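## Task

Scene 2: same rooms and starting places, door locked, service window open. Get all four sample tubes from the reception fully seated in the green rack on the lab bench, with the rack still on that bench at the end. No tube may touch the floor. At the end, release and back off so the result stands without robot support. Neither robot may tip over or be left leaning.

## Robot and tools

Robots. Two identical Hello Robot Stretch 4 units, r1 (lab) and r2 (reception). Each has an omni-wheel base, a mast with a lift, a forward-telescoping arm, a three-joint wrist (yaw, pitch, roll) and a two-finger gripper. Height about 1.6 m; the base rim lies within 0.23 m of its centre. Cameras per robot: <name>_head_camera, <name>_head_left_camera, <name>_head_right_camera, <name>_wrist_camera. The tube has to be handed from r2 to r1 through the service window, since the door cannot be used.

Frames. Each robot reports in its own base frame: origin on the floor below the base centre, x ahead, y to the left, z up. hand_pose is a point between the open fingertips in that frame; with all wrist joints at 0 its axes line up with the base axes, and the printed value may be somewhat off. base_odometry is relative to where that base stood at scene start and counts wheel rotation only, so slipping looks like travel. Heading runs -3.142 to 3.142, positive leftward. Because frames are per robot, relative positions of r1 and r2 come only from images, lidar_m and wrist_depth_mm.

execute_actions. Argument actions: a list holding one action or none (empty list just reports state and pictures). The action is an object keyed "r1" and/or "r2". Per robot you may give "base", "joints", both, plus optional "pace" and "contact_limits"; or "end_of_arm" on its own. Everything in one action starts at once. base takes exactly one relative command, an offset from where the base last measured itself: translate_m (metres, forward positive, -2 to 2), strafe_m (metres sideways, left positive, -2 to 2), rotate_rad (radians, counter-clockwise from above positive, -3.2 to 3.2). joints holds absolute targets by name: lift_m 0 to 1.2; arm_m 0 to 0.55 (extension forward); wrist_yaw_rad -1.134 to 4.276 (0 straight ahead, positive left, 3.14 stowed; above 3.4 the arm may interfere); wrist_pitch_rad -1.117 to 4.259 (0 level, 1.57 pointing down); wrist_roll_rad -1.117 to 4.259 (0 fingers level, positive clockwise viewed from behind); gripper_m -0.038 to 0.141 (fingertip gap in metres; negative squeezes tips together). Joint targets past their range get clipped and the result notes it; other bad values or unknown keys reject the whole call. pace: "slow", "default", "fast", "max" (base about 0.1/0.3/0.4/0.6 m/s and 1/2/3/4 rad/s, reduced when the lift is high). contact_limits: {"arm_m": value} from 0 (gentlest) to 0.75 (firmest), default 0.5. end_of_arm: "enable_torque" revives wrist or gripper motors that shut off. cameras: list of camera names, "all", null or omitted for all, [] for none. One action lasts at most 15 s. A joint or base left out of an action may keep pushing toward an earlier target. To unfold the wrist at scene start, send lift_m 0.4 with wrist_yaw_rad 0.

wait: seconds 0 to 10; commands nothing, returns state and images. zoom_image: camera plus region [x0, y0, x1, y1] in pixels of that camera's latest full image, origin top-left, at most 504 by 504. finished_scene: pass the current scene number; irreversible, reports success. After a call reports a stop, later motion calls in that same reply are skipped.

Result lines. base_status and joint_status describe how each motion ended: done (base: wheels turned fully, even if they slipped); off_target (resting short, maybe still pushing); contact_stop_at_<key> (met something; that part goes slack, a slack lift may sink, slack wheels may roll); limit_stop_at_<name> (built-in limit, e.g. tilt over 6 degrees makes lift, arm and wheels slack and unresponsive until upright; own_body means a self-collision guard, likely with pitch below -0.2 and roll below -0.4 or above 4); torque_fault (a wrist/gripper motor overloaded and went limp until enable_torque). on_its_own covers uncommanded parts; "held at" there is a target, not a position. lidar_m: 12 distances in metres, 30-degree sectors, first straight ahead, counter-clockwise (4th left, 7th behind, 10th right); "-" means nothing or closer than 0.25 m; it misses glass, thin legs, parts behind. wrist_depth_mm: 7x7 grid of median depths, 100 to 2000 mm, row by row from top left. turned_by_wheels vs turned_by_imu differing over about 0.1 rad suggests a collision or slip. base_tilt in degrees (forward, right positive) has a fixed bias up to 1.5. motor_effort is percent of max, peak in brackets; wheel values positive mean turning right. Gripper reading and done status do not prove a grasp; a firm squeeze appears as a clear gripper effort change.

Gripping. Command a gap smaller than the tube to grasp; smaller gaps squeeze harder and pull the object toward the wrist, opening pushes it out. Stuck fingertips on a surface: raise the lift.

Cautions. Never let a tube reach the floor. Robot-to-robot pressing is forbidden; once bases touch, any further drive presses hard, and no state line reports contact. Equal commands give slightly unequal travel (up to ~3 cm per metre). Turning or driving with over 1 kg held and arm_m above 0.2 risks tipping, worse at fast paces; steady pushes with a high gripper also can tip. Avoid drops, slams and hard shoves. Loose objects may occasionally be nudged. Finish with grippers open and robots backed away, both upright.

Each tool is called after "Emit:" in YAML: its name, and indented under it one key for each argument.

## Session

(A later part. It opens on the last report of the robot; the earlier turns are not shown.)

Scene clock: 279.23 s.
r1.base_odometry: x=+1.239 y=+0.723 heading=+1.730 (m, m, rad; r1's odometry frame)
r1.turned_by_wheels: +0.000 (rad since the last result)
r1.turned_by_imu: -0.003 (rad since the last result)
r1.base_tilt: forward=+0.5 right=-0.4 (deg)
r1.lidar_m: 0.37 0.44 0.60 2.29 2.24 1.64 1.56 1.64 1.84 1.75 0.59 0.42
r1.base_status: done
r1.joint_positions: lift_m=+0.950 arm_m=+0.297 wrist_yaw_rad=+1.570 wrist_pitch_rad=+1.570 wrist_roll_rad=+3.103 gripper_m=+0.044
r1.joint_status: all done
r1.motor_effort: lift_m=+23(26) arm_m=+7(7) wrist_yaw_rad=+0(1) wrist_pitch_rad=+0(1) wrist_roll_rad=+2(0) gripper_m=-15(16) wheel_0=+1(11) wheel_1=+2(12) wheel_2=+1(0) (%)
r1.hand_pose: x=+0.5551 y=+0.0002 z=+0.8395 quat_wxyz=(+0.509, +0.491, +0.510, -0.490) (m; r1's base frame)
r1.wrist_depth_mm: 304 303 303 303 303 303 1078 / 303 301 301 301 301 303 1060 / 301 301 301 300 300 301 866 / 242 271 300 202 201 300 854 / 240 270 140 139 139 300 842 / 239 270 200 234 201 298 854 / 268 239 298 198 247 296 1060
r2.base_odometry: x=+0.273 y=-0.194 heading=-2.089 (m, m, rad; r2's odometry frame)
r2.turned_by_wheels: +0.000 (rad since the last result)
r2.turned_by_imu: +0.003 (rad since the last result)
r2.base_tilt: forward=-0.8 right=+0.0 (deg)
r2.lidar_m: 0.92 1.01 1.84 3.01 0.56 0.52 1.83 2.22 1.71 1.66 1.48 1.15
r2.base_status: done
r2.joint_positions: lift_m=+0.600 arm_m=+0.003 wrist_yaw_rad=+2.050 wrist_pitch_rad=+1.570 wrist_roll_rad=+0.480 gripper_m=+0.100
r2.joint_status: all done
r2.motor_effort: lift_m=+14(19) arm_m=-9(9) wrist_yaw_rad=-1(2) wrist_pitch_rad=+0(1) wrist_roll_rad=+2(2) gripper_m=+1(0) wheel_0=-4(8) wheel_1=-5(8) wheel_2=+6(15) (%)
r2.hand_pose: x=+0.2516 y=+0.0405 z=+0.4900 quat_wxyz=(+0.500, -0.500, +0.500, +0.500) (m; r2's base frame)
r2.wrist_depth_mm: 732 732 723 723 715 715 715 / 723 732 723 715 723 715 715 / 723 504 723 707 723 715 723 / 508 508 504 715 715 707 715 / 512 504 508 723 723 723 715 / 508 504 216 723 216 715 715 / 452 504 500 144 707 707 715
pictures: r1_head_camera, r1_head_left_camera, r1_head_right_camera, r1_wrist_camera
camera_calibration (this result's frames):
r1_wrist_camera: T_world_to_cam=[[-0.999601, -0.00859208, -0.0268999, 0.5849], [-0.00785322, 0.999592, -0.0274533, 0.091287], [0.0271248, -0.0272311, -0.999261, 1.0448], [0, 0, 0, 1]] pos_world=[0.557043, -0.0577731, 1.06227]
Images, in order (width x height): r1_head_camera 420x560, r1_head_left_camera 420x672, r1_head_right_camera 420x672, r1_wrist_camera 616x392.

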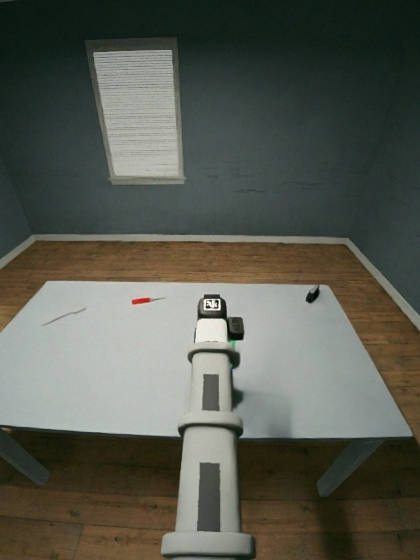

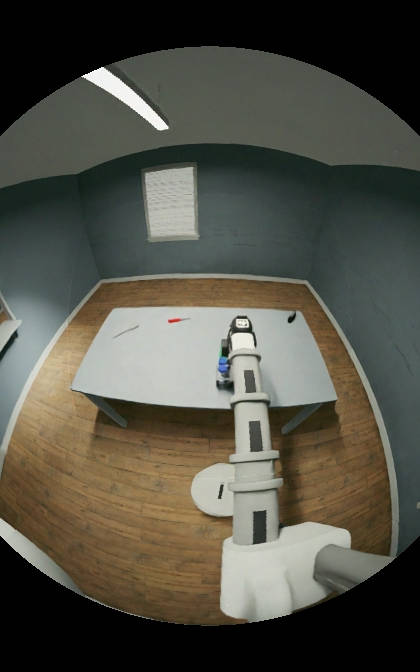

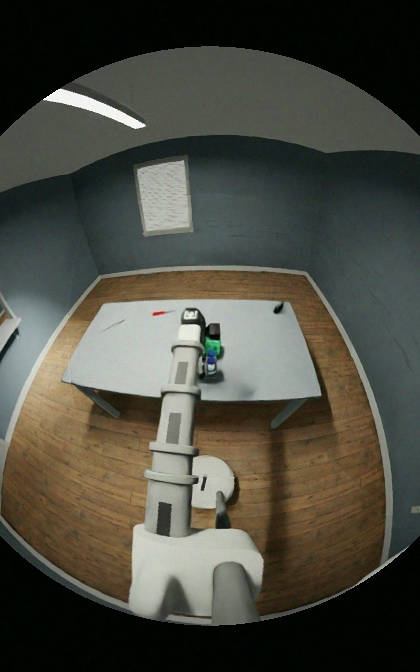

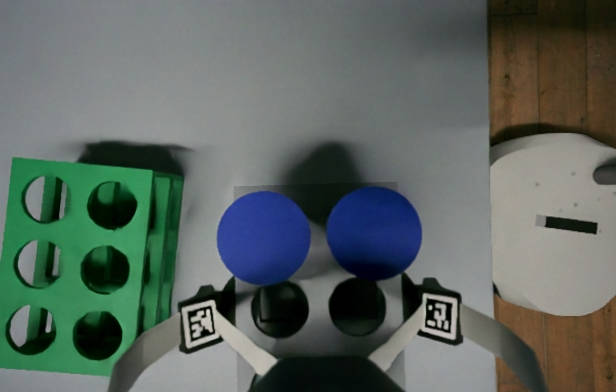

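Emit:
execute_actions:
  actions: []
  cameras: ["r1_wrist_camera", "r1_head_camera"]

Scene clock: 283.70 s.
r1.base_odometry: x=+1.239 y=+0.723 heading=+1.730 (m, m, rad; r1's odometry frame)
r1.turned_by_wheels: +0.000 (rad since the last result)
r1.turned_by_imu: +0.000 (rad since the last result)
r1.base_tilt: forward=+0.3 right=-0.3 (deg)
r1.lidar_m: 0.39 0.43 0.59 2.31 2.24 1.64 1.57 1.64 1.80 1.75 0.58 0.42
r1.base_status: done
r1.joint_positions: lift_m=+0.950 arm_m=+0.297 wrist_yaw_rad=+1.570 wrist_pitch_rad=+1.570 wrist_roll_rad=+3.103 gripper_m=+0.044
r1.joint_status: all done
r1.motor_effort: lift_m=+22(26) arm_m=+7(7) wrist_yaw_rad=+0(1) wrist_pitch_rad=+0(1) wrist_roll_rad=+2(0) gripper_m=-15(16) wheel_0=+1(11) wheel_1=+2(12) wheel_2=+1(0) (%)
r1.hand_pose: x=+0.5551 y=+0.0002 z=+0.8395 quat_wxyz=(+0.509, +0.491, +0.510, -0.490) (m; r1's base frame)
r1.wrist_depth_mm: 303 303 303 303 301 303 1098 / 303 304 301 303 303 301 1078 / 301 301 301 301 300 300 878 / 241 271 300 201 201 300 854 / 240 270 139 139 139 298 854 / 239 268 199 231 200 298 842 / 268 238 298 198 248 298 1060
r2.base_odometry: x=+0.273 y=-0.194 heading=-2.089 (m, m, rad; r2's odometry frame)
r2.turned_by_wheels: +0.000 (rad since the last result)
r2.turned_by_imu: +0.001 (rad since the last result)
r2.base_tilt: forward=-0.8 right=-0.1 (deg)
r2.lidar_m: 0.90 0.99 1.84 3.01 0.58 0.50 1.89 2.20 1.68 1.66 1.49 1.15
r2.base_status: done
r2.joint_positions: lift_m=+0.600 arm_m=+0.003 wrist_yaw_rad=+2.050 wrist_pitch_rad=+1.570 wrist_roll_rad=+0.480 gripper_m=+0.100
r2.joint_status: all done
r2.motor_effort: lift_m=+15(19) arm_m=-9(9) wrist_yaw_rad=-2(2) wrist_pitch_rad=+1(1) wrist_roll_rad=+2(2) gripper_m=+0(0) wheel_0=-4(8) wheel_1=-5(8) wheel_2=+6(15) (%)
r2.hand_pose: x=+0.2516 y=+0.0405 z=+0.4900 quat_wxyz=(+0.500, -0.500, +0.500, +0.500) (m; r2's base frame)
r2.wrist_depth_mm: 723 723 723 707 723 723 715 / 732 732 715 732 723 715 723 / 732 512 715 723 732 715 723 / 512 508 504 723 715 707 715 / 508 500 504 715 723 723 715 / 508 508 214 715 217 723 723 / 452 504 504 144 715 707 715
pictures: r1_head_camera, r1_wrist_camera
camera_calibration (this result's frames):
r1_wrist_camera: T_world_to_cam=[[-0.999601, -0.00859196, -0.0268999, 0.5849], [-0.0078531, 0.999592, -0.0274532, 0.0912868], [0.0271248, -0.027231, -0.999261, 1.0448], [0, 0, 0, 1]] pos_world=[0.557044, -0.0577731, 1.06227]
Images, in order (width x height): r1_head_camera 420x560, r1_wrist_camera 616x392.

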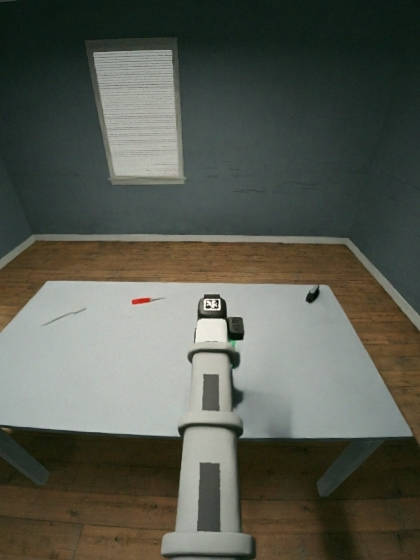

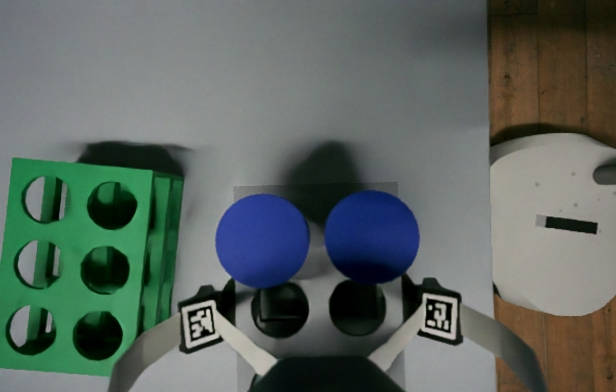

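Emit:
zoom_image:
  camera: "r1_wrist_camera"
  region: [0, 140, 250, 392]

Emit:
zoom_image:
  camera: "r1_wrist_camera"
  region: [190, 160, 470, 392]

Region (0, 140, 250, 392) of r1_wrist_camera's 616x392 image, scaled by 2.000; it fills the left 500 columns of this view, and the rest is white.

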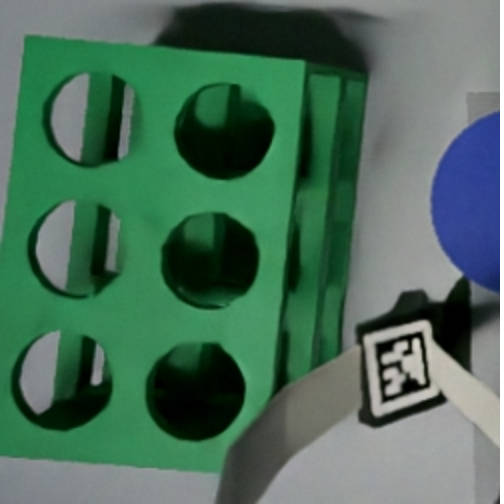

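Region (190, 160, 470, 392) of r1_wrist_camera's 616x392 image, scaled by 1.800; it fills the top 418 rows of this view, and the rest is white.

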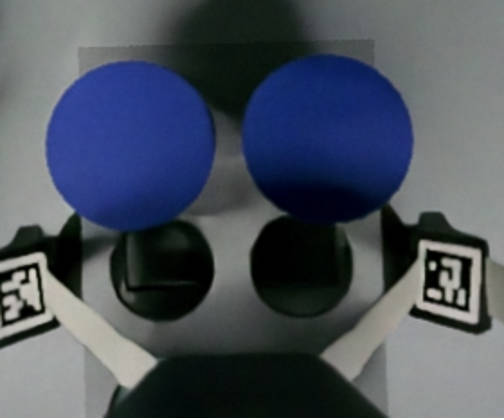

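Emit:
execute_actions:
  actions:
    - {"r1": {"joints": {"lift_m": 0.924, "gripper_m": 0.097, "wrist_yaw_rad": 1.375, "wrist_roll_rad": 3.048, "arm_m": 0.309}, "pace": "max"}}
  cameras: ["r1_wrist_camera"]

Scene clock: 306.93 s.
r1.base_odometry: x=+1.239 y=+0.723 heading=+1.730 (m, m, rad; r1's odometry frame)
r1.turned_by_wheels: +0.000 (rad since the last result)
r1.turned_by_imu: +0.000 (rad since the last result)
r1.base_tilt: forward=+0.2 right=-0.3 (deg)
r1.lidar_m: 0.38 0.44 0.60 2.33 2.23 1.63 1.55 1.62 1.82 1.74 0.57 0.42
r1.base_status: not commanded
r1.joint_positions: lift_m=+0.924 arm_m=+0.308 wrist_yaw_rad=+1.375 wrist_pitch_rad=+1.570 wrist_roll_rad=+3.048 gripper_m=+0.097
r1.joint_status: all done
r1.motor_effort: lift_m=+20(21) arm_m=+7(7) wrist_yaw_rad=-1(6) wrist_pitch_rad=-1(1) wrist_roll_rad=-1(4) gripper_m=-1(19) wheel_0=+1(1) wheel_1=+2(2) wheel_2=+1(1) (%)
r1.hand_pose: x=+0.5644 y=-0.0168 z=+0.8137 quat_wxyz=(+0.474, +0.525, +0.474, -0.525) (m; r1's base frame)
r1.wrist_depth_mm: 278 278 277 277 277 277 1060 / 278 277 277 276 276 277 1042 / 277 277 276 277 276 274 820 / 276 276 276 215 274 276 831 / 215 245 274 153 153 273 820 / 215 218 206 243 213 273 1042 / 213 213 273 143 273 272 1025
r2.base_odometry: x=+0.273 y=-0.194 heading=-2.089 (m, m, rad; r2's odometry frame)
r2.turned_by_wheels: +0.000 (rad since the last result)
r2.turned_by_imu: +0.002 (rad since the last result)
r2.base_tilt: forward=-0.8 right=+0.0 (deg)
r2.lidar_m: 0.91 1.02 1.87 3.01 0.58 0.51 1.87 2.19 1.68 1.66 1.48 1.15
r2.base_status: not commanded
r2.joint_positions: lift_m=+0.600 arm_m=+0.003 wrist_yaw_rad=+2.050 wrist_pitch_rad=+1.570 wrist_roll_rad=+0.480 gripper_m=+0.100
r2.joint_status: not commanded
r2.motor_effort: lift_m=+14(15) arm_m=-9(9) wrist_yaw_rad=-1(0) wrist_pitch_rad=+0(1) wrist_roll_rad=+0(4) gripper_m=-2(2) wheel_0=-4(4) wheel_1=-5(5) wheel_2=+6(6) (%)
r2.hand_pose: x=+0.2516 y=+0.0405 z=+0.4900 quat_wxyz=(+0.500, -0.500, +0.500, +0.500) (m; r2's base frame)
r2.wrist_depth_mm: 723 732 715 715 723 707 723 / 715 723 723 715 715 723 715 / 723 508 723 715 723 707 715 / 512 508 504 723 715 715 715 / 508 504 504 707 723 723 715 / 508 504 215 715 216 723 715 / 452 504 504 144 723 715 715
pictures: r1_wrist_camera
camera_calibration (this result's frames):
r1_wrist_camera: T_world_to_cam=[[-0.990996, 0.131156, -0.0269354, 0.590928], [0.131891, 0.99088, -0.0276024, 0.0286937], [0.0230695, -0.0309064, -0.999256, 1.02052], [0, 0, 0, 1]] pos_world=[0.558279, -0.074395, 1.03647]
Images, in order (width x height): r1_wrist_camera 616x392.

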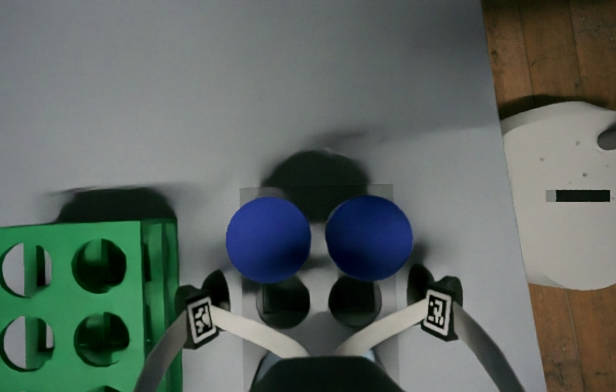

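Emit:
execute_actions:
  actions:
    - {"r1": {"joints": {"lift_m": 1.03, "gripper_m": 0.09}, "pace": "max"}}
  cameras: ["r1_wrist_camera"]

Scene clock: 316.17 s.
r1.base_odometry: x=+1.239 y=+0.723 heading=+1.730 (m, m, rad; r1's odometry frame)
r1.turned_by_wheels: +0.000 (rad since the last result)
r1.turned_by_imu: +0.000 (rad since the last result)
r1.base_tilt: forward=+0.4 right=-0.3 (deg)
r1.lidar_m: 0.38 0.43 0.59 2.31 2.23 1.63 1.55 1.62 1.82 1.74 0.57 0.40
r1.base_status: not commanded
r1.joint_positions: lift_m=+1.030 arm_m=+0.308 wrist_yaw_rad=+1.375 wrist_pitch_rad=+1.570 wrist_roll_rad=+3.048 gripper_m=+0.090
r1.joint_status: all done
r1.motor_effort: lift_m=+21(23) arm_m=+7(7) wrist_yaw_rad=-1(1) wrist_pitch_rad=-1(1) wrist_roll_rad=-3(2) gripper_m=-1(1) wheel_0=+1(1) wheel_1=+2(2) wheel_2=+1(1) (%)
r1.hand_pose: x=+0.5644 y=-0.0168 z=+0.9196 quat_wxyz=(+0.474, +0.525, +0.474, -0.525) (m; r1's base frame)
r1.wrist_depth_mm: 387 384 384 384 387 1182 1160 / 387 384 384 384 384 1160 1160 / 384 384 384 382 382 931 946 / 382 384 382 322 382 931 931 / 382 322 382 320 379 931 946 / 382 351 199 320 213 1160 1138 / 379 320 379 150 377 377 1160
r2.base_odometry: x=+0.273 y=-0.194 heading=-2.089 (m, m, rad; r2's odometry frame)
r2.turned_by_wheels: +0.000 (rad since the last result)
r2.turned_by_imu: +0.002 (rad since the last result)
r2.base_tilt: forward=-0.8 right=+0.1 (deg)
r2.lidar_m: 0.92 0.99 1.86 3.02 0.52 0.51 1.87 2.20 1.67 1.66 1.44 1.17
r2.base_status: not commanded
r2.joint_positions: lift_m=+0.600 arm_m=+0.003 wrist_yaw_rad=+2.050 wrist_pitch_rad=+1.570 wrist_roll_rad=+0.480 gripper_m=+0.100
r2.joint_status: not commanded
r2.motor_effort: lift_m=+14(15) arm_m=-9(9) wrist_yaw_rad=-1(1) wrist_pitch_rad=+0(0) wrist_roll_rad=+1(2) gripper_m=-1(1) wheel_0=-3(3) wheel_1=-5(5) wheel_2=+6(6) (%)
r2.hand_pose: x=+0.2516 y=+0.0405 z=+0.4900 quat_wxyz=(+0.500, -0.500, +0.500, +0.500) (m; r2's base frame)
r2.wrist_depth_mm: 723 723 723 723 707 715 707 / 723 723 715 723 723 723 715 / 723 508 715 723 715 707 707 / 508 504 504 723 715 723 707 / 508 508 504 723 723 723 707 / 504 504 215 715 217 715 715 / 455 508 508 144 715 723 715
pictures: r1_wrist_camera
camera_calibration (this result's frames):
r1_wrist_camera: T_world_to_cam=[[-0.990994, 0.13117, -0.0269354, 0.593789], [0.131904, 0.990878, -0.0276025, 0.0316099], [0.023069, -0.0309068, -0.999256, 1.12637], [0, 0, 0, 1]] pos_world=[0.558288, -0.0743961, 1.1424]
Images, in order (width x height): r1_wrist_camera 616x392.

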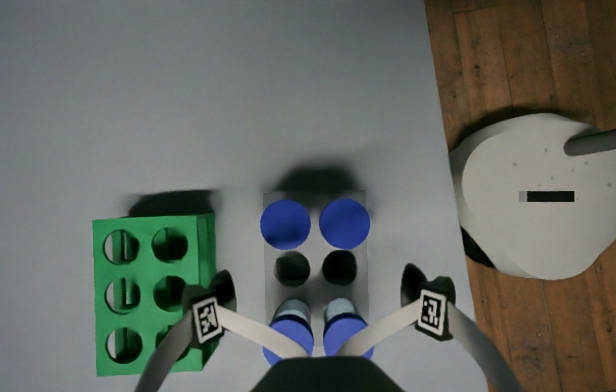

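Emit:
zoom_image:
  camera: "r1_wrist_camera"
  region: [240, 180, 400, 380]

Emit:
zoom_image:
  camera: "r1_wrist_camera"
  region: [80, 200, 240, 392]

Region (240, 180, 400, 380) of r1_wrist_camera's 616x392 image, scaled by 2.520; it fills the left 403 columns of this view, and the rest is white.

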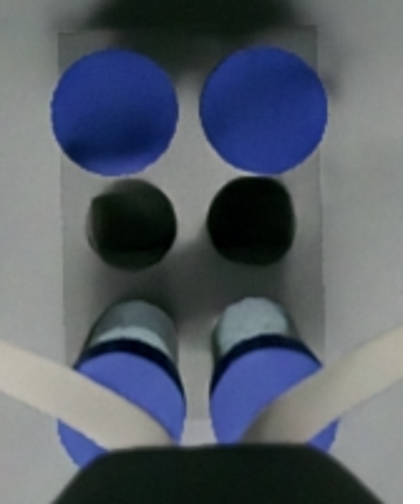

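Region (80, 200, 240, 392) of r1_wrist_camera's 616x392 image, scaled by 2.625.

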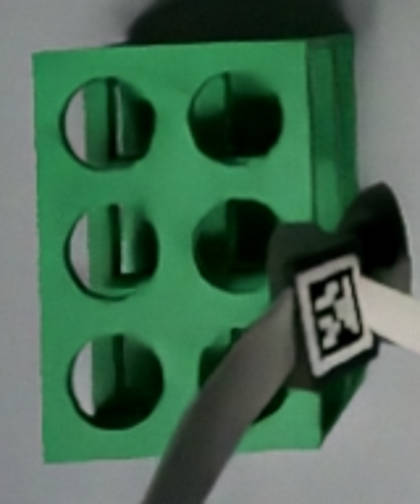

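Emit:
execute_actions:
  actions:
    - {"r1": {"joints": {"arm_m": 0.337, "wrist_yaw_rad": 1.808, "wrist_roll_rad": 1.808, "gripper_m": 0.062}, "pace": "max"}}
  cameras: ["r1_wrist_camera"]

Scene clock: 325.27 s.
r1.base_odometry: x=+1.239 y=+0.723 heading=+1.730 (m, m, rad; r1's odometry frame)
r1.turned_by_wheels: +0.000 (rad since the last result)
r1.turned_by_imu: +0.000 (rad since the last result)
r1.base_tilt: forward=+0.5 right=-0.2 (deg)
r1.lidar_m: 0.39 0.42 0.61 2.32 2.21 1.64 1.55 1.65 1.81 1.73 0.57 0.43
r1.base_status: not commanded
r1.joint_positions: lift_m=+1.030 arm_m=+0.336 wrist_yaw_rad=+1.808 wrist_pitch_rad=+1.570 wrist_roll_rad=+1.808 gripper_m=+0.062
r1.joint_status: all done
r1.motor_effort: lift_m=+21(21) arm_m=+7(7) wrist_yaw_rad=+2(8) wrist_pitch_rad=-1(0) wrist_roll_rad=-2(6) gripper_m=+0(0) wheel_0=+1(1) wheel_1=+2(2) wheel_2=+1(1) (%)
r1.hand_pose: x=+0.5916 y=+0.0207 z=+0.9196 quat_wxyz=(+0.707, +0.000, +0.707, +0.000) (m; r1's base frame)
r1.wrist_depth_mm: 389 387 384 384 384 382 382 / 389 387 387 377 351 379 379 / 384 384 382 355 322 382 379 / 387 387 384 382 382 379 377 / 384 384 382 353 375 377 375 / 384 382 213 319 196 377 377 / 382 382 379 164 264 257 377
r2.base_odometry: x=+0.273 y=-0.194 heading=-2.089 (m, m, rad; r2's odometry frame)
r2.turned_by_wheels: +0.000 (rad since the last result)
r2.turned_by_imu: +0.002 (rad since the last result)
r2.base_tilt: forward=-0.7 right=+0.0 (deg)
r2.lidar_m: 0.93 1.00 1.81 3.01 0.54 0.50 1.87 2.23 1.71 1.65 1.46 1.16
r2.base_status: not commanded
r2.joint_positions: lift_m=+0.600 arm_m=+0.003 wrist_yaw_rad=+2.050 wrist_pitch_rad=+1.570 wrist_roll_rad=+0.480 gripper_m=+0.100
r2.joint_status: not commanded
r2.motor_effort: lift_m=+14(15) arm_m=-9(9) wrist_yaw_rad=+0(1) wrist_pitch_rad=+3(2) wrist_roll_rad=+2(2) gripper_m=-3(0) wheel_0=-4(4) wheel_1=-5(6) wheel_2=+6(6) (%)
r2.hand_pose: x=+0.2516 y=+0.0405 z=+0.4900 quat_wxyz=(+0.500, -0.500, +0.500, +0.500) (m; r2's base frame)
r2.wrist_depth_mm: 741 732 723 723 723 723 707 / 723 732 715 707 723 715 715 / 723 508 732 715 723 723 707 / 508 504 504 715 723 715 715 / 508 508 504 723 723 707 715 / 500 504 215 715 217 707 715 / 452 508 504 145 723 723 707
pictures: r1_wrist_camera
camera_calibration (this result's frames):
r1_wrist_camera: T_world_to_cam=[[-0.0301119, -0.999167, -0.0275555, 0.0713184], [-0.999128, 0.0308856, -0.0280971, 0.680312], [0.0289248, 0.0266854, -0.999225, 1.12222], [0, 0, 0, 1]] pos_world=[0.649407, 0.0203003, 1.14243]
Images, in order (width x height): r1_wrist_camera 616x392.

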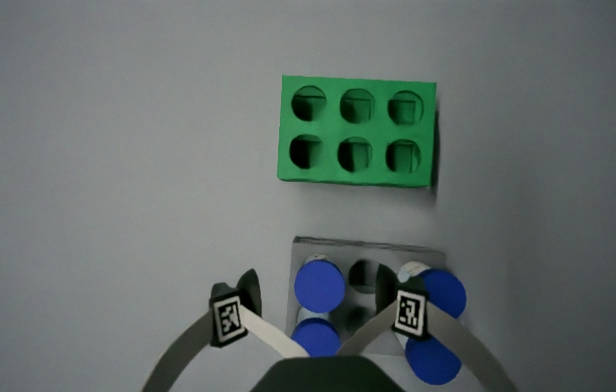

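Emit:
zoom_image:
  camera: "r1_wrist_camera"
  region: [200, 220, 480, 392]

Emit:
zoom_image:
  camera: "r1_wrist_camera"
  region: [260, 60, 460, 200]

Region (200, 220, 480, 392) of r1_wrist_camera's 616x392 image, scaled by 1.800; it fills the top 310 rows of this view, and the rest is white.

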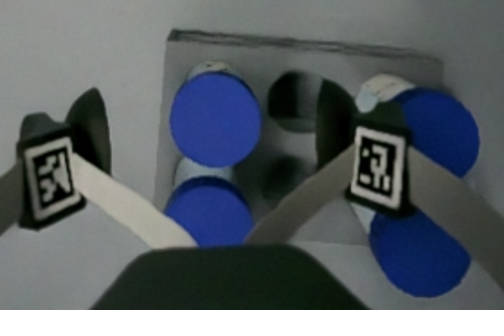

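Region (260, 60, 460, 200) of r1_wrist_camera's 616x392 image, scaled by 2.520; it fills the top 353 rows of this view, and the rest is white.

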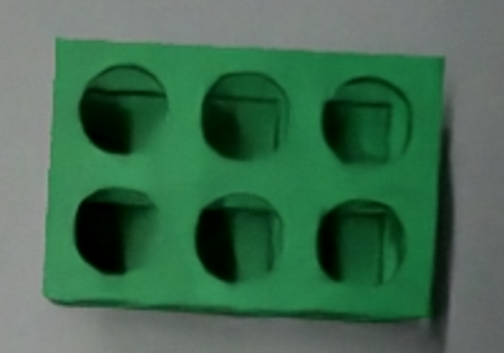

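Emit:
execute_actions:
  actions:
    - {"r1": {"joints": {"lift_m": 0.983, "arm_m": 0.333, "wrist_yaw_rad": 1.797, "wrist_roll_rad": 1.797, "gripper_m": 0.01}, "pace": "max"}}
  cameras: ["r1_wrist_camera"]

Scene clock: 334.73 s.
r1.base_odometry: x=+1.239 y=+0.723 heading=+1.730 (m, m, rad; r1's odometry frame)
r1.turned_by_wheels: +0.000 (rad since the last result)
r1.turned_by_imu: +0.000 (rad since the last result)
r1.base_tilt: forward=+0.3 right=-0.3 (deg)
r1.lidar_m: 0.38 0.43 0.61 2.32 2.23 1.62 1.57 1.65 1.83 1.74 0.58 0.42
r1.base_status: not commanded
r1.joint_positions: lift_m=+0.983 arm_m=+0.334 wrist_yaw_rad=+1.797 wrist_pitch_rad=+1.570 wrist_roll_rad=+1.797 gripper_m=+0.010
r1.joint_status: all done
r1.motor_effort: lift_m=+19(19) arm_m=-7(10) wrist_yaw_rad=-1(3) wrist_pitch_rad=-1(1) wrist_roll_rad=-3(0) gripper_m=-13(16) wheel_0=+1(1) wheel_1=+2(2) wheel_2=+1(1) (%)
r1.hand_pose: x=+0.5903 y=+0.0198 z=+0.8728 quat_wxyz=(+0.707, +0.000, +0.707, +0.000) (m; r1's base frame)
r1.wrist_depth_mm: 340 340 338 338 336 336 332 / 338 340 338 276 304 332 334 / 338 338 336 276 303 332 332 / 338 338 336 332 334 330 329 / 336 336 334 332 327 332 330 / 336 332 213 205 190 211 330 / 334 334 334 211 252 158 329
r2.base_odometry: x=+0.273 y=-0.194 heading=-2.089 (m, m, rad; r2's odometry frame)
r2.turned_by_wheels: +0.000 (rad since the last result)
r2.turned_by_imu: +0.002 (rad since the last result)
r2.base_tilt: forward=-0.6 right=+0.0 (deg)
r2.lidar_m: 0.94 0.98 1.86 3.02 0.55 0.50 1.87 2.19 1.69 1.67 1.48 1.15
r2.base_status: not commanded
r2.joint_positions: lift_m=+0.600 arm_m=+0.003 wrist_yaw_rad=+2.050 wrist_pitch_rad=+1.570 wrist_roll_rad=+0.480 gripper_m=+0.100
r2.joint_status: not commanded
r2.motor_effort: lift_m=+14(14) arm_m=-9(9) wrist_yaw_rad=-1(0) wrist_pitch_rad=-1(1) wrist_roll_rad=+2(1) gripper_m=-1(0) wheel_0=-3(3) wheel_1=-5(5) wheel_2=+6(6) (%)
r2.hand_pose: x=+0.2516 y=+0.0405 z=+0.4900 quat_wxyz=(+0.500, -0.500, +0.500, +0.500) (m; r2's base frame)
r2.wrist_depth_mm: 723 732 732 715 707 715 715 / 723 723 723 707 715 715 723 / 732 504 723 723 715 723 707 / 508 504 504 723 715 707 715 / 508 508 504 715 715 723 723 / 500 500 214 723 217 715 707 / 449 504 504 144 707 732 723
pictures: r1_wrist_camera
camera_calibration (this result's frames):
r1_wrist_camera: T_world_to_cam=[[-0.0293914, -0.999188, -0.0275587, 0.068694], [-0.99915, 0.0301655, -0.0281041, 0.677769], [0.0289126, 0.0267092, -0.999225, 1.0755], [0, 0, 0, 1]] pos_world=[0.648116, 0.0194673, 1.0956]
Images, in order (width x height): r1_wrist_camera 616x392.

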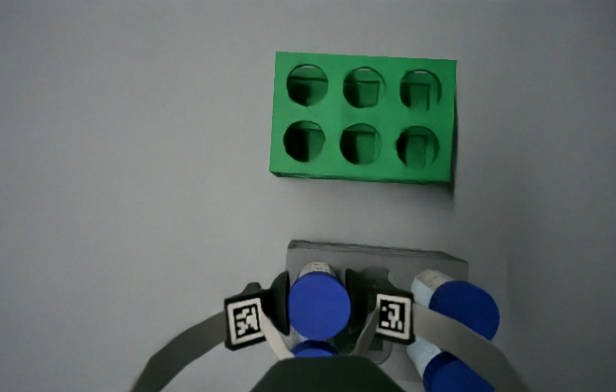

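Emit:
execute_actions:
  actions:
    - {"r1": {"joints": {"lift_m": 1.046}, "pace": "max"}}
  cameras: ["r1_wrist_camera"]

Scene clock: 342.67 s.
r1.base_odometry: x=+1.239 y=+0.723 heading=+1.730 (m, m, rad; r1's odometry frame)
r1.turned_by_wheels: +0.000 (rad since the last result)
r1.turned_by_imu: +0.000 (rad since the last result)
r1.base_tilt: forward=+0.4 right=-0.3 (deg)
r1.lidar_m: 0.39 0.40 0.59 2.32 2.23 1.64 1.56 1.62 1.81 1.74 0.55 0.42
r1.base_status: not commanded
r1.joint_positions: lift_m=+1.046 arm_m=+0.334 wrist_yaw_rad=+1.797 wrist_pitch_rad=+1.570 wrist_roll_rad=+1.797 gripper_m=+0.010
r1.joint_status: all done
r1.motor_effort: lift_m=+21(24) arm_m=-7(7) wrist_yaw_rad=-1(1) wrist_pitch_rad=+0(0) wrist_roll_rad=-3(1) gripper_m=-11(12) wheel_0=+1(1) wheel_1=+2(2) wheel_2=+0(0) (%)
r1.hand_pose: x=+0.5903 y=+0.0198 z=+0.9356 quat_wxyz=(+0.707, +0.000, +0.707, +0.000) (m; r1's base frame)
r1.wrist_depth_mm: 404 402 402 402 399 399 399 / 404 402 399 392 399 397 397 / 402 399 399 368 338 397 397 / 402 402 402 397 397 394 394 / 402 397 397 366 336 397 392 / 399 399 213 205 189 394 392 / 397 397 399 274 304 158 392
r2.base_odometry: x=+0.273 y=-0.194 heading=-2.089 (m, m, rad; r2's odometry frame)
r2.turned_by_wheels: +0.000 (rad since the last result)
r2.turned_by_imu: +0.002 (rad since the last result)
r2.base_tilt: forward=-0.8 right=+0.0 (deg)
r2.lidar_m: 0.91 1.01 1.84 3.00 0.57 0.51 1.85 2.20 1.69 1.66 1.46 1.15
r2.base_status: not commanded
r2.joint_positions: lift_m=+0.600 arm_m=+0.003 wrist_yaw_rad=+2.050 wrist_pitch_rad=+1.570 wrist_roll_rad=+0.480 gripper_m=+0.100
r2.joint_status: not commanded
r2.motor_effort: lift_m=+14(15) arm_m=-9(9) wrist_yaw_rad=-2(2) wrist_pitch_rad=-2(1) wrist_roll_rad=+0(4) gripper_m=-1(2) wheel_0=-4(3) wheel_1=-5(5) wheel_2=+6(6) (%)
r2.hand_pose: x=+0.2516 y=+0.0405 z=+0.4900 quat_wxyz=(+0.500, -0.500, +0.500, +0.500) (m; r2's base frame)
r2.wrist_depth_mm: 732 732 723 715 723 715 715 / 723 723 723 732 723 723 715 / 723 508 707 723 732 715 707 / 508 504 504 715 715 715 715 / 508 504 504 732 723 715 707 / 508 508 215 715 217 715 715 / 452 504 508 144 715 715 723
pictures: r1_wrist_camera
camera_calibration (this result's frames):
r1_wrist_camera: T_world_to_cam=[[-0.0293972, -0.999188, -0.0275587, 0.0704272], [-0.99915, 0.0301712, -0.0281041, 0.679529], [0.0289127, 0.0267091, -0.999225, 1.13824], [0, 0, 0, 1]] pos_world=[0.648112, 0.0194664, 1.1584]
Images, in order (width x height): r1_wrist_camera 616x392.

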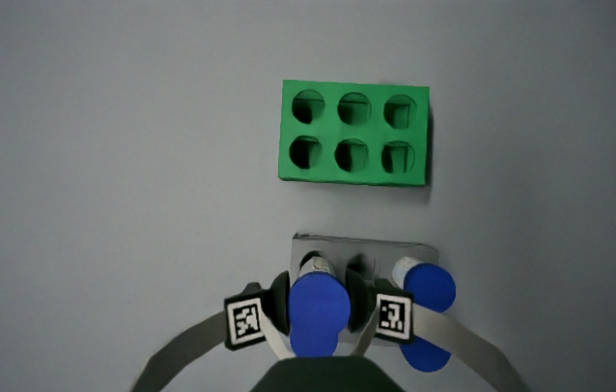

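Emit:
zoom_image:
  camera: "r1_wrist_camera"
  region: [270, 225, 390, 345]

Emit:
zoom_image:
  camera: "r1_wrist_camera"
  region: [270, 70, 440, 200]

Region (270, 225, 390, 345) of r1_wrist_camera's 616x392 image, scaled by 4.200.

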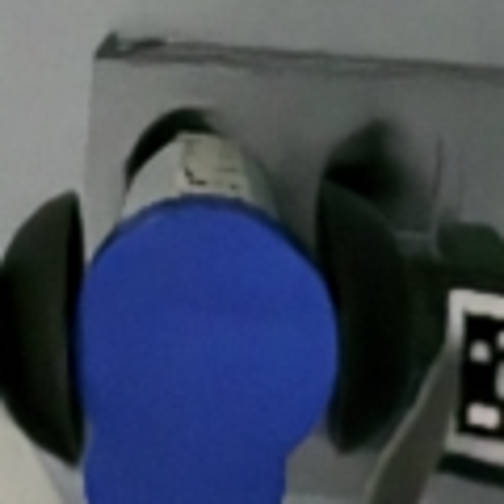

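Region (270, 70, 440, 200) of r1_wrist_camera's 616x392 image, scaled by 2.965; it fills the top 385 rows of this view, and the rest is white.

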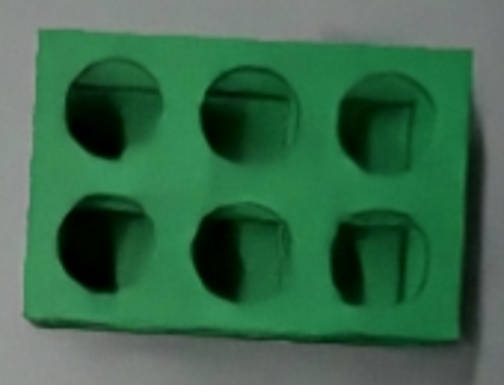

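Emit:
execute_actions:
  actions:
    - {"r1": {"joints": {"arm_m": 0.475, "wrist_yaw_rad": 1.782, "wrist_roll_rad": 1.782}, "pace": "max"}}
  cameras: ["r1_wrist_camera"]

Scene clock: 353.67 s.
r1.base_odometry: x=+1.239 y=+0.723 heading=+1.730 (m, m, rad; r1's odometry frame)
r1.turned_by_wheels: +0.000 (rad since the last result)
r1.turned_by_imu: +0.000 (rad since the last result)
r1.base_tilt: forward=+0.4 right=-0.4 (deg)
r1.lidar_m: 0.38 0.43 0.61 2.31 2.24 1.62 1.57 1.62 1.83 1.75 0.57 0.42
r1.base_status: not commanded
r1.joint_positions: lift_m=+1.046 arm_m=+0.474 wrist_yaw_rad=+1.782 wrist_pitch_rad=+1.570 wrist_roll_rad=+1.782 gripper_m=+0.010
r1.joint_status: all done
r1.motor_effort: lift_m=+21(21) arm_m=+7(8) wrist_yaw_rad=+0(1) wrist_pitch_rad=-1(1) wrist_roll_rad=-2(0) gripper_m=-12(11) wheel_0=+1(1) wheel_1=+2(2) wheel_2=+0(1) (%)
r1.hand_pose: x=+0.7301 y=+0.0186 z=+0.9356 quat_wxyz=(+0.707, +0.000, +0.707, +0.000) (m; r1's base frame)
r1.wrist_depth_mm: 404 404 402 399 399 397 397 / 402 402 399 399 397 397 397 / 402 402 399 397 397 394 394 / 399 399 399 399 394 394 394 / 399 399 399 366 389 394 394 / 399 397 213 205 189 392 392 / 399 399 397 334 392 158 389
r2.base_odometry: x=+0.273 y=-0.194 heading=-2.089 (m, m, rad; r2's odometry frame)
r2.turned_by_wheels: +0.000 (rad since the last result)
r2.turned_by_imu: +0.002 (rad since the last result)
r2.base_tilt: forward=-0.8 right=+0.0 (deg)
r2.lidar_m: 0.92 1.01 1.83 2.99 0.58 0.51 1.87 2.18 1.72 1.66 1.46 1.16
r2.base_status: not commanded
r2.joint_positions: lift_m=+0.600 arm_m=+0.003 wrist_yaw_rad=+2.050 wrist_pitch_rad=+1.570 wrist_roll_rad=+0.480 gripper_m=+0.100
r2.joint_status: not commanded
r2.motor_effort: lift_m=+14(15) arm_m=-8(8) wrist_yaw_rad=-3(3) wrist_pitch_rad=+1(1) wrist_roll_rad=+1(4) gripper_m=-2(2) wheel_0=-3(4) wheel_1=-5(5) wheel_2=+6(6) (%)
r2.hand_pose: x=+0.2516 y=+0.0405 z=+0.4900 quat_wxyz=(+0.500, -0.500, +0.500, +0.500) (m; r2's base frame)
r2.wrist_depth_mm: 732 732 723 723 723 715 715 / 723 723 723 723 723 715 707 / 723 504 732 723 723 723 707 / 508 512 508 715 723 723 723 / 512 504 504 723 715 707 723 / 508 504 215 723 217 723 707 / 452 504 500 145 715 715 699
pictures: r1_wrist_camera
camera_calibration (this result's frames):
r1_wrist_camera: T_world_to_cam=[[-0.0294606, -0.999186, -0.0275654, 0.0733054], [-0.999147, 0.0302351, -0.0281131, 0.819242], [0.0289236, 0.0267137, -0.999225, 1.13423], [0, 0, 0, 1]] pos_world=[0.787897, 0.0181765, 1.1584]
Images, in order (width x height): r1_wrist_camera 616x392.

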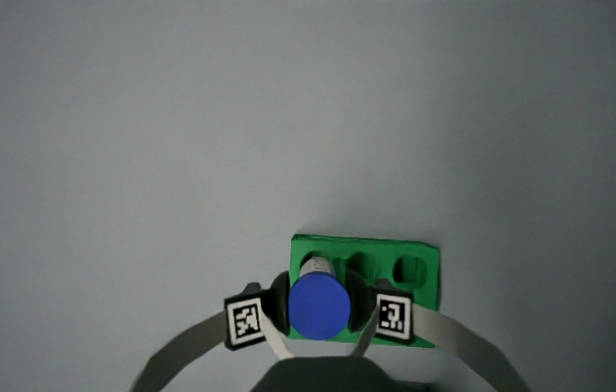

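Emit:
zoom_image:
  camera: "r1_wrist_camera"
  region: [270, 225, 390, 345]

Emit:
zoom_image:
  camera: "r1_wrist_camera"
  region: [280, 225, 450, 355]

Region (270, 225, 390, 345) of r1_wrist_camera's 616x392 image, scaled by 4.200.

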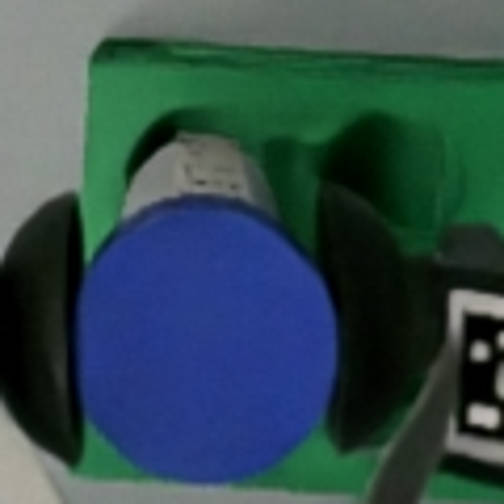

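Region (280, 225, 450, 355) of r1_wrist_camera's 616x392 image, scaled by 2.965; it fills the top 385 rows of this view, and the rest is white.

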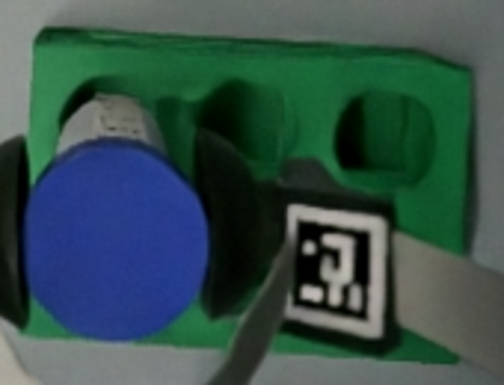

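Emit:
execute_actions:
  actions:
    - {"r1": {"joints": {"lift_m": 0.983, "gripper_m": 0.056}, "pace": "max"}}
  cameras: ["r1_wrist_camera"]

Scene clock: 359.07 s.
r1.base_odometry: x=+1.239 y=+0.723 heading=+1.730 (m, m, rad; r1's odometry frame)
r1.turned_by_wheels: +0.000 (rad since the last result)
r1.turned_by_imu: +0.000 (rad since the last result)
r1.base_tilt: forward=+0.4 right=-0.5 (deg)
r1.lidar_m: 0.39 0.42 0.58 2.31 2.23 1.64 1.57 1.63 1.81 1.73 0.58 0.42
r1.base_status: not commanded
r1.joint_positions: lift_m=+0.983 arm_m=+0.474 wrist_yaw_rad=+1.782 wrist_pitch_rad=+1.570 wrist_roll_rad=+1.782 gripper_m=+0.056
r1.joint_status: all done
r1.motor_effort: lift_m=+18(20) arm_m=+7(7) wrist_yaw_rad=+0(1) wrist_pitch_rad=-1(1) wrist_roll_rad=-2(1) gripper_m=-1(7) wheel_0=+1(1) wheel_1=+2(2) wheel_2=+0(1) (%)
r1.hand_pose: x=+0.7301 y=+0.0186 z=+0.8728 quat_wxyz=(+0.707, +0.000, +0.707, +0.000) (m; r1's base frame)
r1.wrist_depth_mm: 338 338 338 336 334 334 334 / 340 338 338 336 334 334 334 / 340 338 336 334 334 332 330 / 338 338 334 334 332 332 332 / 338 336 334 334 325 330 332 / 336 334 212 212 195 330 330 / 336 334 332 154 287 271 329
r2.base_odometry: x=+0.273 y=-0.194 heading=-2.089 (m, m, rad; r2's odometry frame)
r2.turned_by_wheels: +0.000 (rad since the last result)
r2.turned_by_imu: +0.002 (rad since the last result)
r2.base_tilt: forward=-0.8 right=-0.2 (deg)
r2.lidar_m: 0.92 0.98 1.86 2.99 0.55 0.47 1.87 2.22 1.70 1.67 1.48 1.16
r2.base_status: not commanded
r2.joint_positions: lift_m=+0.600 arm_m=+0.003 wrist_yaw_rad=+2.050 wrist_pitch_rad=+1.570 wrist_roll_rad=+0.480 gripper_m=+0.100
r2.joint_status: not commanded
r2.motor_effort: lift_m=+15(14) arm_m=-9(8) wrist_yaw_rad=-2(0) wrist_pitch_rad=+1(2) wrist_roll_rad=+2(0) gripper_m=-2(1) wheel_0=-4(3) wheel_1=-6(5) wheel_2=+6(6) (%)
r2.hand_pose: x=+0.2516 y=+0.0405 z=+0.4900 quat_wxyz=(+0.500, -0.500, +0.500, +0.500) (m; r2's base frame)
r2.wrist_depth_mm: 732 723 741 723 723 707 715 / 732 723 715 732 715 715 715 / 723 504 723 715 723 715 715 / 508 504 504 723 723 715 715 / 508 508 504 715 723 715 723 / 508 508 215 707 217 715 715 / 452 512 504 144 715 723 715
pictures: r1_wrist_camera
camera_calibration (this result's frames):
r1_wrist_camera: T_world_to_cam=[[-0.0294609, -0.999186, -0.0275653, 0.0715754], [-0.999147, 0.0302353, -0.0281131, 0.817486], [0.0289237, 0.0267136, -0.999225, 1.07151], [0, 0, 0, 1]] pos_world=[0.787905, 0.0181765, 1.09563]
Images, in order (width x height): r1_wrist_camera 616x392.

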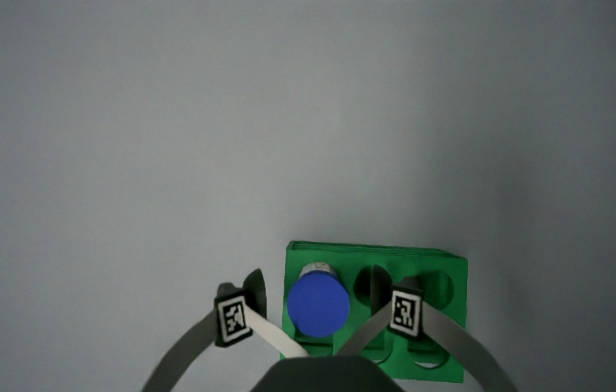

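Emit:
execute_actions:
  actions:
    - {"r1": {"joints": {"arm_m": 0.2945, "wrist_yaw_rad": 1.852, "wrist_roll_rad": 1.852}, "pace": "max"}}
  cameras: ["r1_wrist_camera"]

Scene clock: 365.30 s.
r1.base_odometry: x=+1.239 y=+0.723 heading=+1.730 (m, m, rad; r1's odometry frame)
r1.turned_by_wheels: +0.000 (rad since the last result)
r1.turned_by_imu: +0.000 (rad since the last result)
r1.base_tilt: forward=+0.4 right=-0.4 (deg)
r1.lidar_m: 0.40 0.42 0.58 2.31 2.24 1.64 1.57 1.61 1.82 1.74 0.56 0.41
r1.base_status: not commanded
r1.joint_positions: lift_m=+0.983 arm_m=+0.296 wrist_yaw_rad=+1.852 wrist_pitch_rad=+1.570 wrist_roll_rad=+1.852 gripper_m=+0.056
r1.joint_status: all done
r1.motor_effort: lift_m=+18(18) arm_m=-7(8) wrist_yaw_rad=+1(5) wrist_pitch_rad=-1(0) wrist_roll_rad=+2(2) gripper_m=-2(2) wheel_0=+1(1) wheel_1=+2(2) wheel_2=+1(1) (%)
r1.hand_pose: x=+0.5506 y=+0.0244 z=+0.8728 quat_wxyz=(+0.707, +0.000, +0.707, +0.000) (m; r1's base frame)
r1.wrist_depth_mm: 340 340 338 276 304 336 334 / 340 338 338 276 304 334 334 / 338 340 334 336 332 332 334 / 336 336 334 334 332 332 330 / 336 336 334 300 273 211 330 / 336 336 211 212 195 212 330 / 336 334 332 154 330 329 329
r2.base_odometry: x=+0.273 y=-0.194 heading=-2.089 (m, m, rad; r2's odometry frame)
r2.turned_by_wheels: +0.000 (rad since the last result)
r2.turned_by_imu: +0.002 (rad since the last result)
r2.base_tilt: forward=-0.8 right=+0.0 (deg)
r2.lidar_m: 0.91 0.99 1.86 3.01 0.56 0.50 1.90 2.20 1.69 1.65 1.49 1.16
r2.base_status: not commanded
r2.joint_positions: lift_m=+0.600 arm_m=+0.003 wrist_yaw_rad=+2.050 wrist_pitch_rad=+1.570 wrist_roll_rad=+0.480 gripper_m=+0.100
r2.joint_status: not commanded
r2.motor_effort: lift_m=+14(14) arm_m=-9(9) wrist_yaw_rad=-1(0) wrist_pitch_rad=+2(1) wrist_roll_rad=+2(2) gripper_m=-1(2) wheel_0=-3(3) wheel_1=-5(5) wheel_2=+6(6) (%)
r2.hand_pose: x=+0.2516 y=+0.0405 z=+0.4900 quat_wxyz=(+0.500, -0.500, +0.500, +0.500) (m; r2's base frame)
r2.wrist_depth_mm: 707 732 732 723 723 715 715 / 723 732 723 723 715 715 715 / 732 508 715 723 723 723 723 / 504 504 508 723 723 723 715 / 504 512 504 723 723 723 715 / 508 500 214 715 217 715 715 / 452 508 504 144 715 715 715
pictures: r1_wrist_camera
camera_calibration (this result's frames):
r1_wrist_camera: T_world_to_cam=[[-0.0293733, -0.999189, -0.0275566, 0.0721075], [-0.999151, 0.0301462, -0.0280655, 0.637942], [0.0288734, 0.0267089, -0.999226, 1.07657], [0, 0, 0, 1]] pos_world=[0.608434, 0.0240635, 1.09563]
Images, in order (width x height): r1_wrist_camera 616x392.

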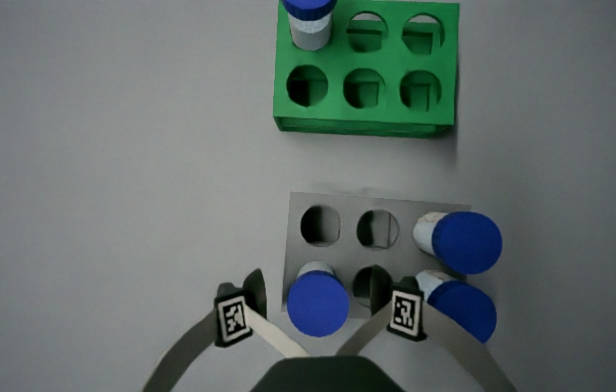

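Emit:
zoom_image:
  camera: "r1_wrist_camera"
  region: [240, 190, 400, 350]

Region (240, 190, 400, 350) of r1_wrist_camera's 616x392 image, scaled by 3.150.

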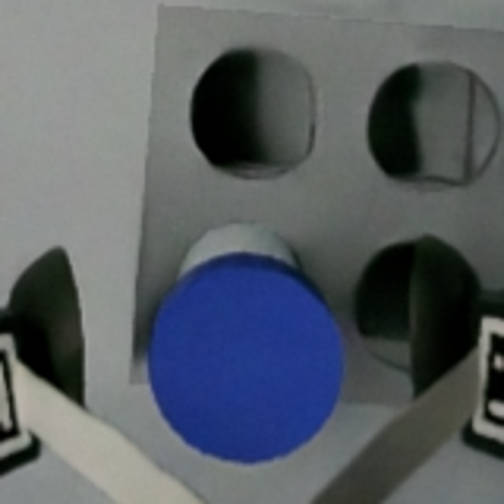

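Emit:
execute_actions:
  actions:
    - {"r1": {"joints": {"gripper_m": 0.011}, "pace": "max"}}
  cameras: ["r1_wrist_camera"]

Scene clock: 374.37 s.
r1.base_odometry: x=+1.239 y=+0.723 heading=+1.730 (m, m, rad; r1's odometry frame)
r1.turned_by_wheels: +0.000 (rad since the last result)
r1.turned_by_imu: +0.000 (rad since the last result)
r1.base_tilt: forward=+0.2 right=-0.3 (deg)
r1.lidar_m: 0.37 0.41 0.57 2.32 2.23 1.63 1.56 1.63 1.81 1.74 0.58 0.43
r1.base_status: not commanded
r1.joint_positions: lift_m=+0.983 arm_m=+0.296 wrist_yaw_rad=+1.852 wrist_pitch_rad=+1.570 wrist_roll_rad=+1.852 gripper_m=+0.011
r1.joint_status: all done
r1.motor_effort: lift_m=+18(18) arm_m=-7(7) wrist_yaw_rad=+1(1) wrist_pitch_rad=-1(0) wrist_roll_rad=+1(0) gripper_m=-10(10) wheel_0=+1(1) wheel_1=+2(2) wheel_2=+1(0) (%)
r1.hand_pose: x=+0.5506 y=+0.0244 z=+0.8728 quat_wxyz=(+0.707, +0.000, +0.707, +0.000) (m; r1's base frame)
r1.wrist_depth_mm: 338 340 338 276 304 334 334 / 338 338 336 277 304 334 332 / 338 336 336 334 334 334 332 / 338 336 336 334 332 332 330 / 336 336 336 294 272 211 330 / 336 334 212 205 189 212 330 / 336 334 334 332 330 158 329
r2.base_odometry: x=+0.273 y=-0.194 heading=-2.089 (m, m, rad; r2's odometry frame)
r2.turned_by_wheels: +0.000 (rad since the last result)
r2.turned_by_imu: +0.002 (rad since the last result)
r2.base_tilt: forward=-0.9 right=+0.0 (deg)
r2.lidar_m: 0.90 1.01 1.86 3.00 0.56 0.51 1.85 2.20 1.67 1.65 1.45 1.17
r2.base_status: not commanded
r2.joint_positions: lift_m=+0.600 arm_m=+0.003 wrist_yaw_rad=+2.050 wrist_pitch_rad=+1.570 wrist_roll_rad=+0.480 gripper_m=+0.100
r2.joint_status: not commanded
r2.motor_effort: lift_m=+14(14) arm_m=-9(9) wrist_yaw_rad=+1(2) wrist_pitch_rad=+0(1) wrist_roll_rad=+2(2) gripper_m=-1(2) wheel_0=-3(3) wheel_1=-5(6) wheel_2=+6(6) (%)
r2.hand_pose: x=+0.2516 y=+0.0405 z=+0.4900 quat_wxyz=(+0.500, -0.500, +0.500, +0.500) (m; r2's base frame)
r2.wrist_depth_mm: 741 723 732 723 715 715 715 / 723 715 707 723 723 715 723 / 732 508 732 732 723 715 715 / 512 508 504 715 715 707 715 / 508 500 504 723 715 723 715 / 512 504 214 732 217 707 723 / 452 504 504 145 723 715 715
pictures: r1_wrist_camera
camera_calibration (this result's frames):
r1_wrist_camera: T_world_to_cam=[[-0.0293735, -0.999189, -0.0275565, 0.0721075], [-0.999151, 0.0301465, -0.0280655, 0.637942], [0.0288735, 0.0267088, -0.999226, 1.07657], [0, 0, 0, 1]] pos_world=[0.608434, 0.0240634, 1.09563]
Images, in order (width x height): r1_wrist_camera 616x392.

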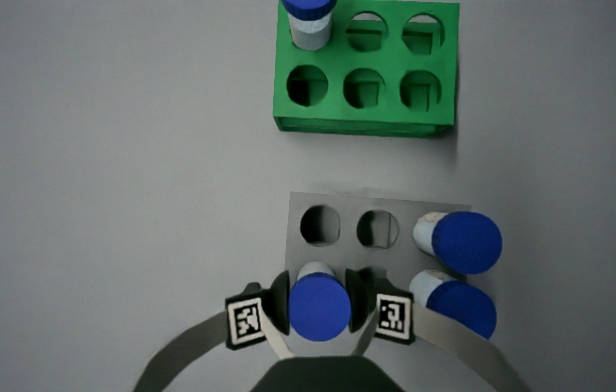

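Emit:
execute_actions:
  actions:
    - {"r1": {"joints": {"lift_m": 1.046}, "pace": "max"}}
  cameras: ["r1_wrist_camera"]

Scene clock: 376.30 s.
r1.base_odometry: x=+1.239 y=+0.723 heading=+1.730 (m, m, rad; r1's odometry frame)
r1.turned_by_wheels: +0.000 (rad since the last result)
r1.turned_by_imu: +0.000 (rad since the last result)
r1.base_tilt: forward=+0.4 right=-0.4 (deg)
r1.lidar_m: 0.39 0.39 0.60 2.32 2.22 1.63 1.56 1.64 1.81 1.74 0.57 0.43
r1.base_status: not commanded
r1.joint_positions: lift_m=+1.046 arm_m=+0.296 wrist_yaw_rad=+1.852 wrist_pitch_rad=+1.570 wrist_roll_rad=+1.852 gripper_m=+0.011
r1.joint_status: all done
r1.motor_effort: lift_m=+21(24) arm_m=-7(7) wrist_yaw_rad=+1(1) wrist_pitch_rad=+0(0) wrist_roll_rad=+0(0) gripper_m=-10(11) wheel_0=+1(1) wheel_1=+2(2) wheel_2=+1(1) (%)
r1.hand_pose: x=+0.5506 y=+0.0244 z=+0.9356 quat_wxyz=(+0.707, +0.000, +0.707, +0.000) (m; r1's base frame)
r1.wrist_depth_mm: 402 399 402 399 402 399 394 / 404 402 404 340 342 397 397 / 402 399 399 399 394 397 397 / 402 402 399 397 397 397 394 / 399 399 399 338 334 394 394 / 399 399 212 205 189 392 392 / 399 399 397 394 394 158 392
r2.base_odometry: x=+0.273 y=-0.194 heading=-2.089 (m, m, rad; r2's odometry frame)
r2.turned_by_wheels: +0.000 (rad since the last result)
r2.turned_by_imu: +0.001 (rad since the last result)
r2.base_tilt: forward=-1.0 right=+0.0 (deg)
r2.lidar_m: 0.92 1.01 1.85 3.00 0.57 0.49 1.85 2.20 1.70 1.65 1.47 1.18
r2.base_status: not commanded
r2.joint_positions: lift_m=+0.600 arm_m=+0.003 wrist_yaw_rad=+2.050 wrist_pitch_rad=+1.570 wrist_roll_rad=+0.480 gripper_m=+0.100
r2.joint_status: not commanded
r2.motor_effort: lift_m=+14(15) arm_m=-9(9) wrist_yaw_rad=-2(0) wrist_pitch_rad=-1(0) wrist_roll_rad=+0(1) gripper_m=+0(1) wheel_0=-3(4) wheel_1=-5(5) wheel_2=+6(6) (%)
r2.hand_pose: x=+0.2516 y=+0.0405 z=+0.4900 quat_wxyz=(+0.500, -0.500, +0.500, +0.500) (m; r2's base frame)
r2.wrist_depth_mm: 723 723 723 715 723 723 715 / 732 723 723 723 707 723 707 / 732 508 723 715 715 715 715 / 508 504 504 723 715 723 715 / 508 504 504 715 723 723 723 / 504 504 215 715 217 715 715 / 452 500 504 145 715 707 715
pictures: r1_wrist_camera
camera_calibration (this result's frames):
r1_wrist_camera: T_world_to_cam=[[-0.0293734, -0.999189, -0.0275568, 0.0738374], [-0.999151, 0.0301464, -0.0280654, 0.639699], [0.0288734, 0.026709, -0.999226, 1.1393], [0, 0, 0, 1]] pos_world=[0.60843, 0.0240635, 1.1584]
Images, in order (width x height): r1_wrist_camera 616x392.

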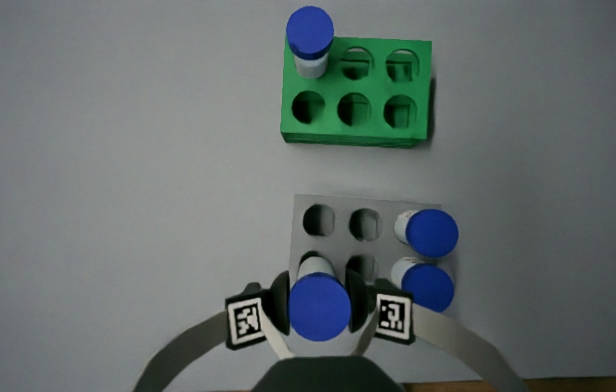

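Emit:
zoom_image:
  camera: "r1_wrist_camera"
  region: [270, 185, 470, 350]

Emit:
zoom_image:
  camera: "r1_wrist_camera"
  region: [270, 0, 440, 155]

Region (270, 185, 470, 350) of r1_wrist_camera's 616x392 image, scaled by 2.520; it fills the top 416 rows of this view, and the rest is white.

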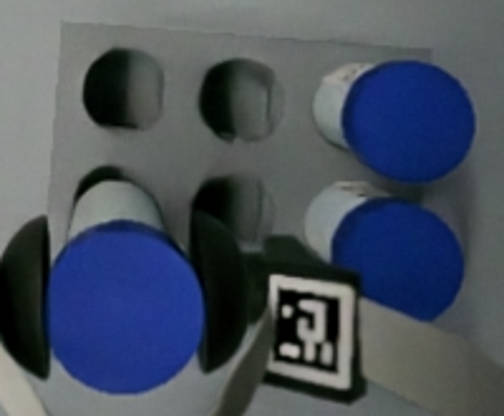

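Region (270, 0, 440, 155) of r1_wrist_camera's 616x392 image, scaled by 2.965; it fills the top 460 rows of this view, and the rest is white.

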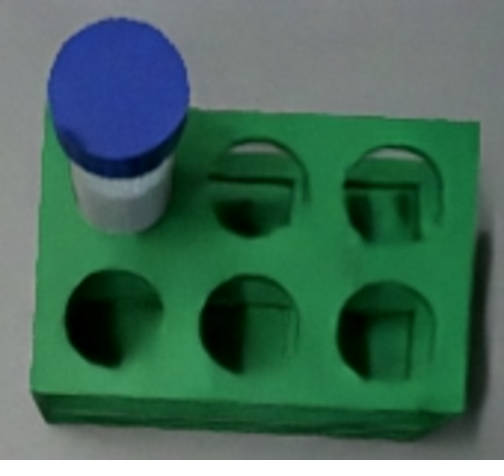

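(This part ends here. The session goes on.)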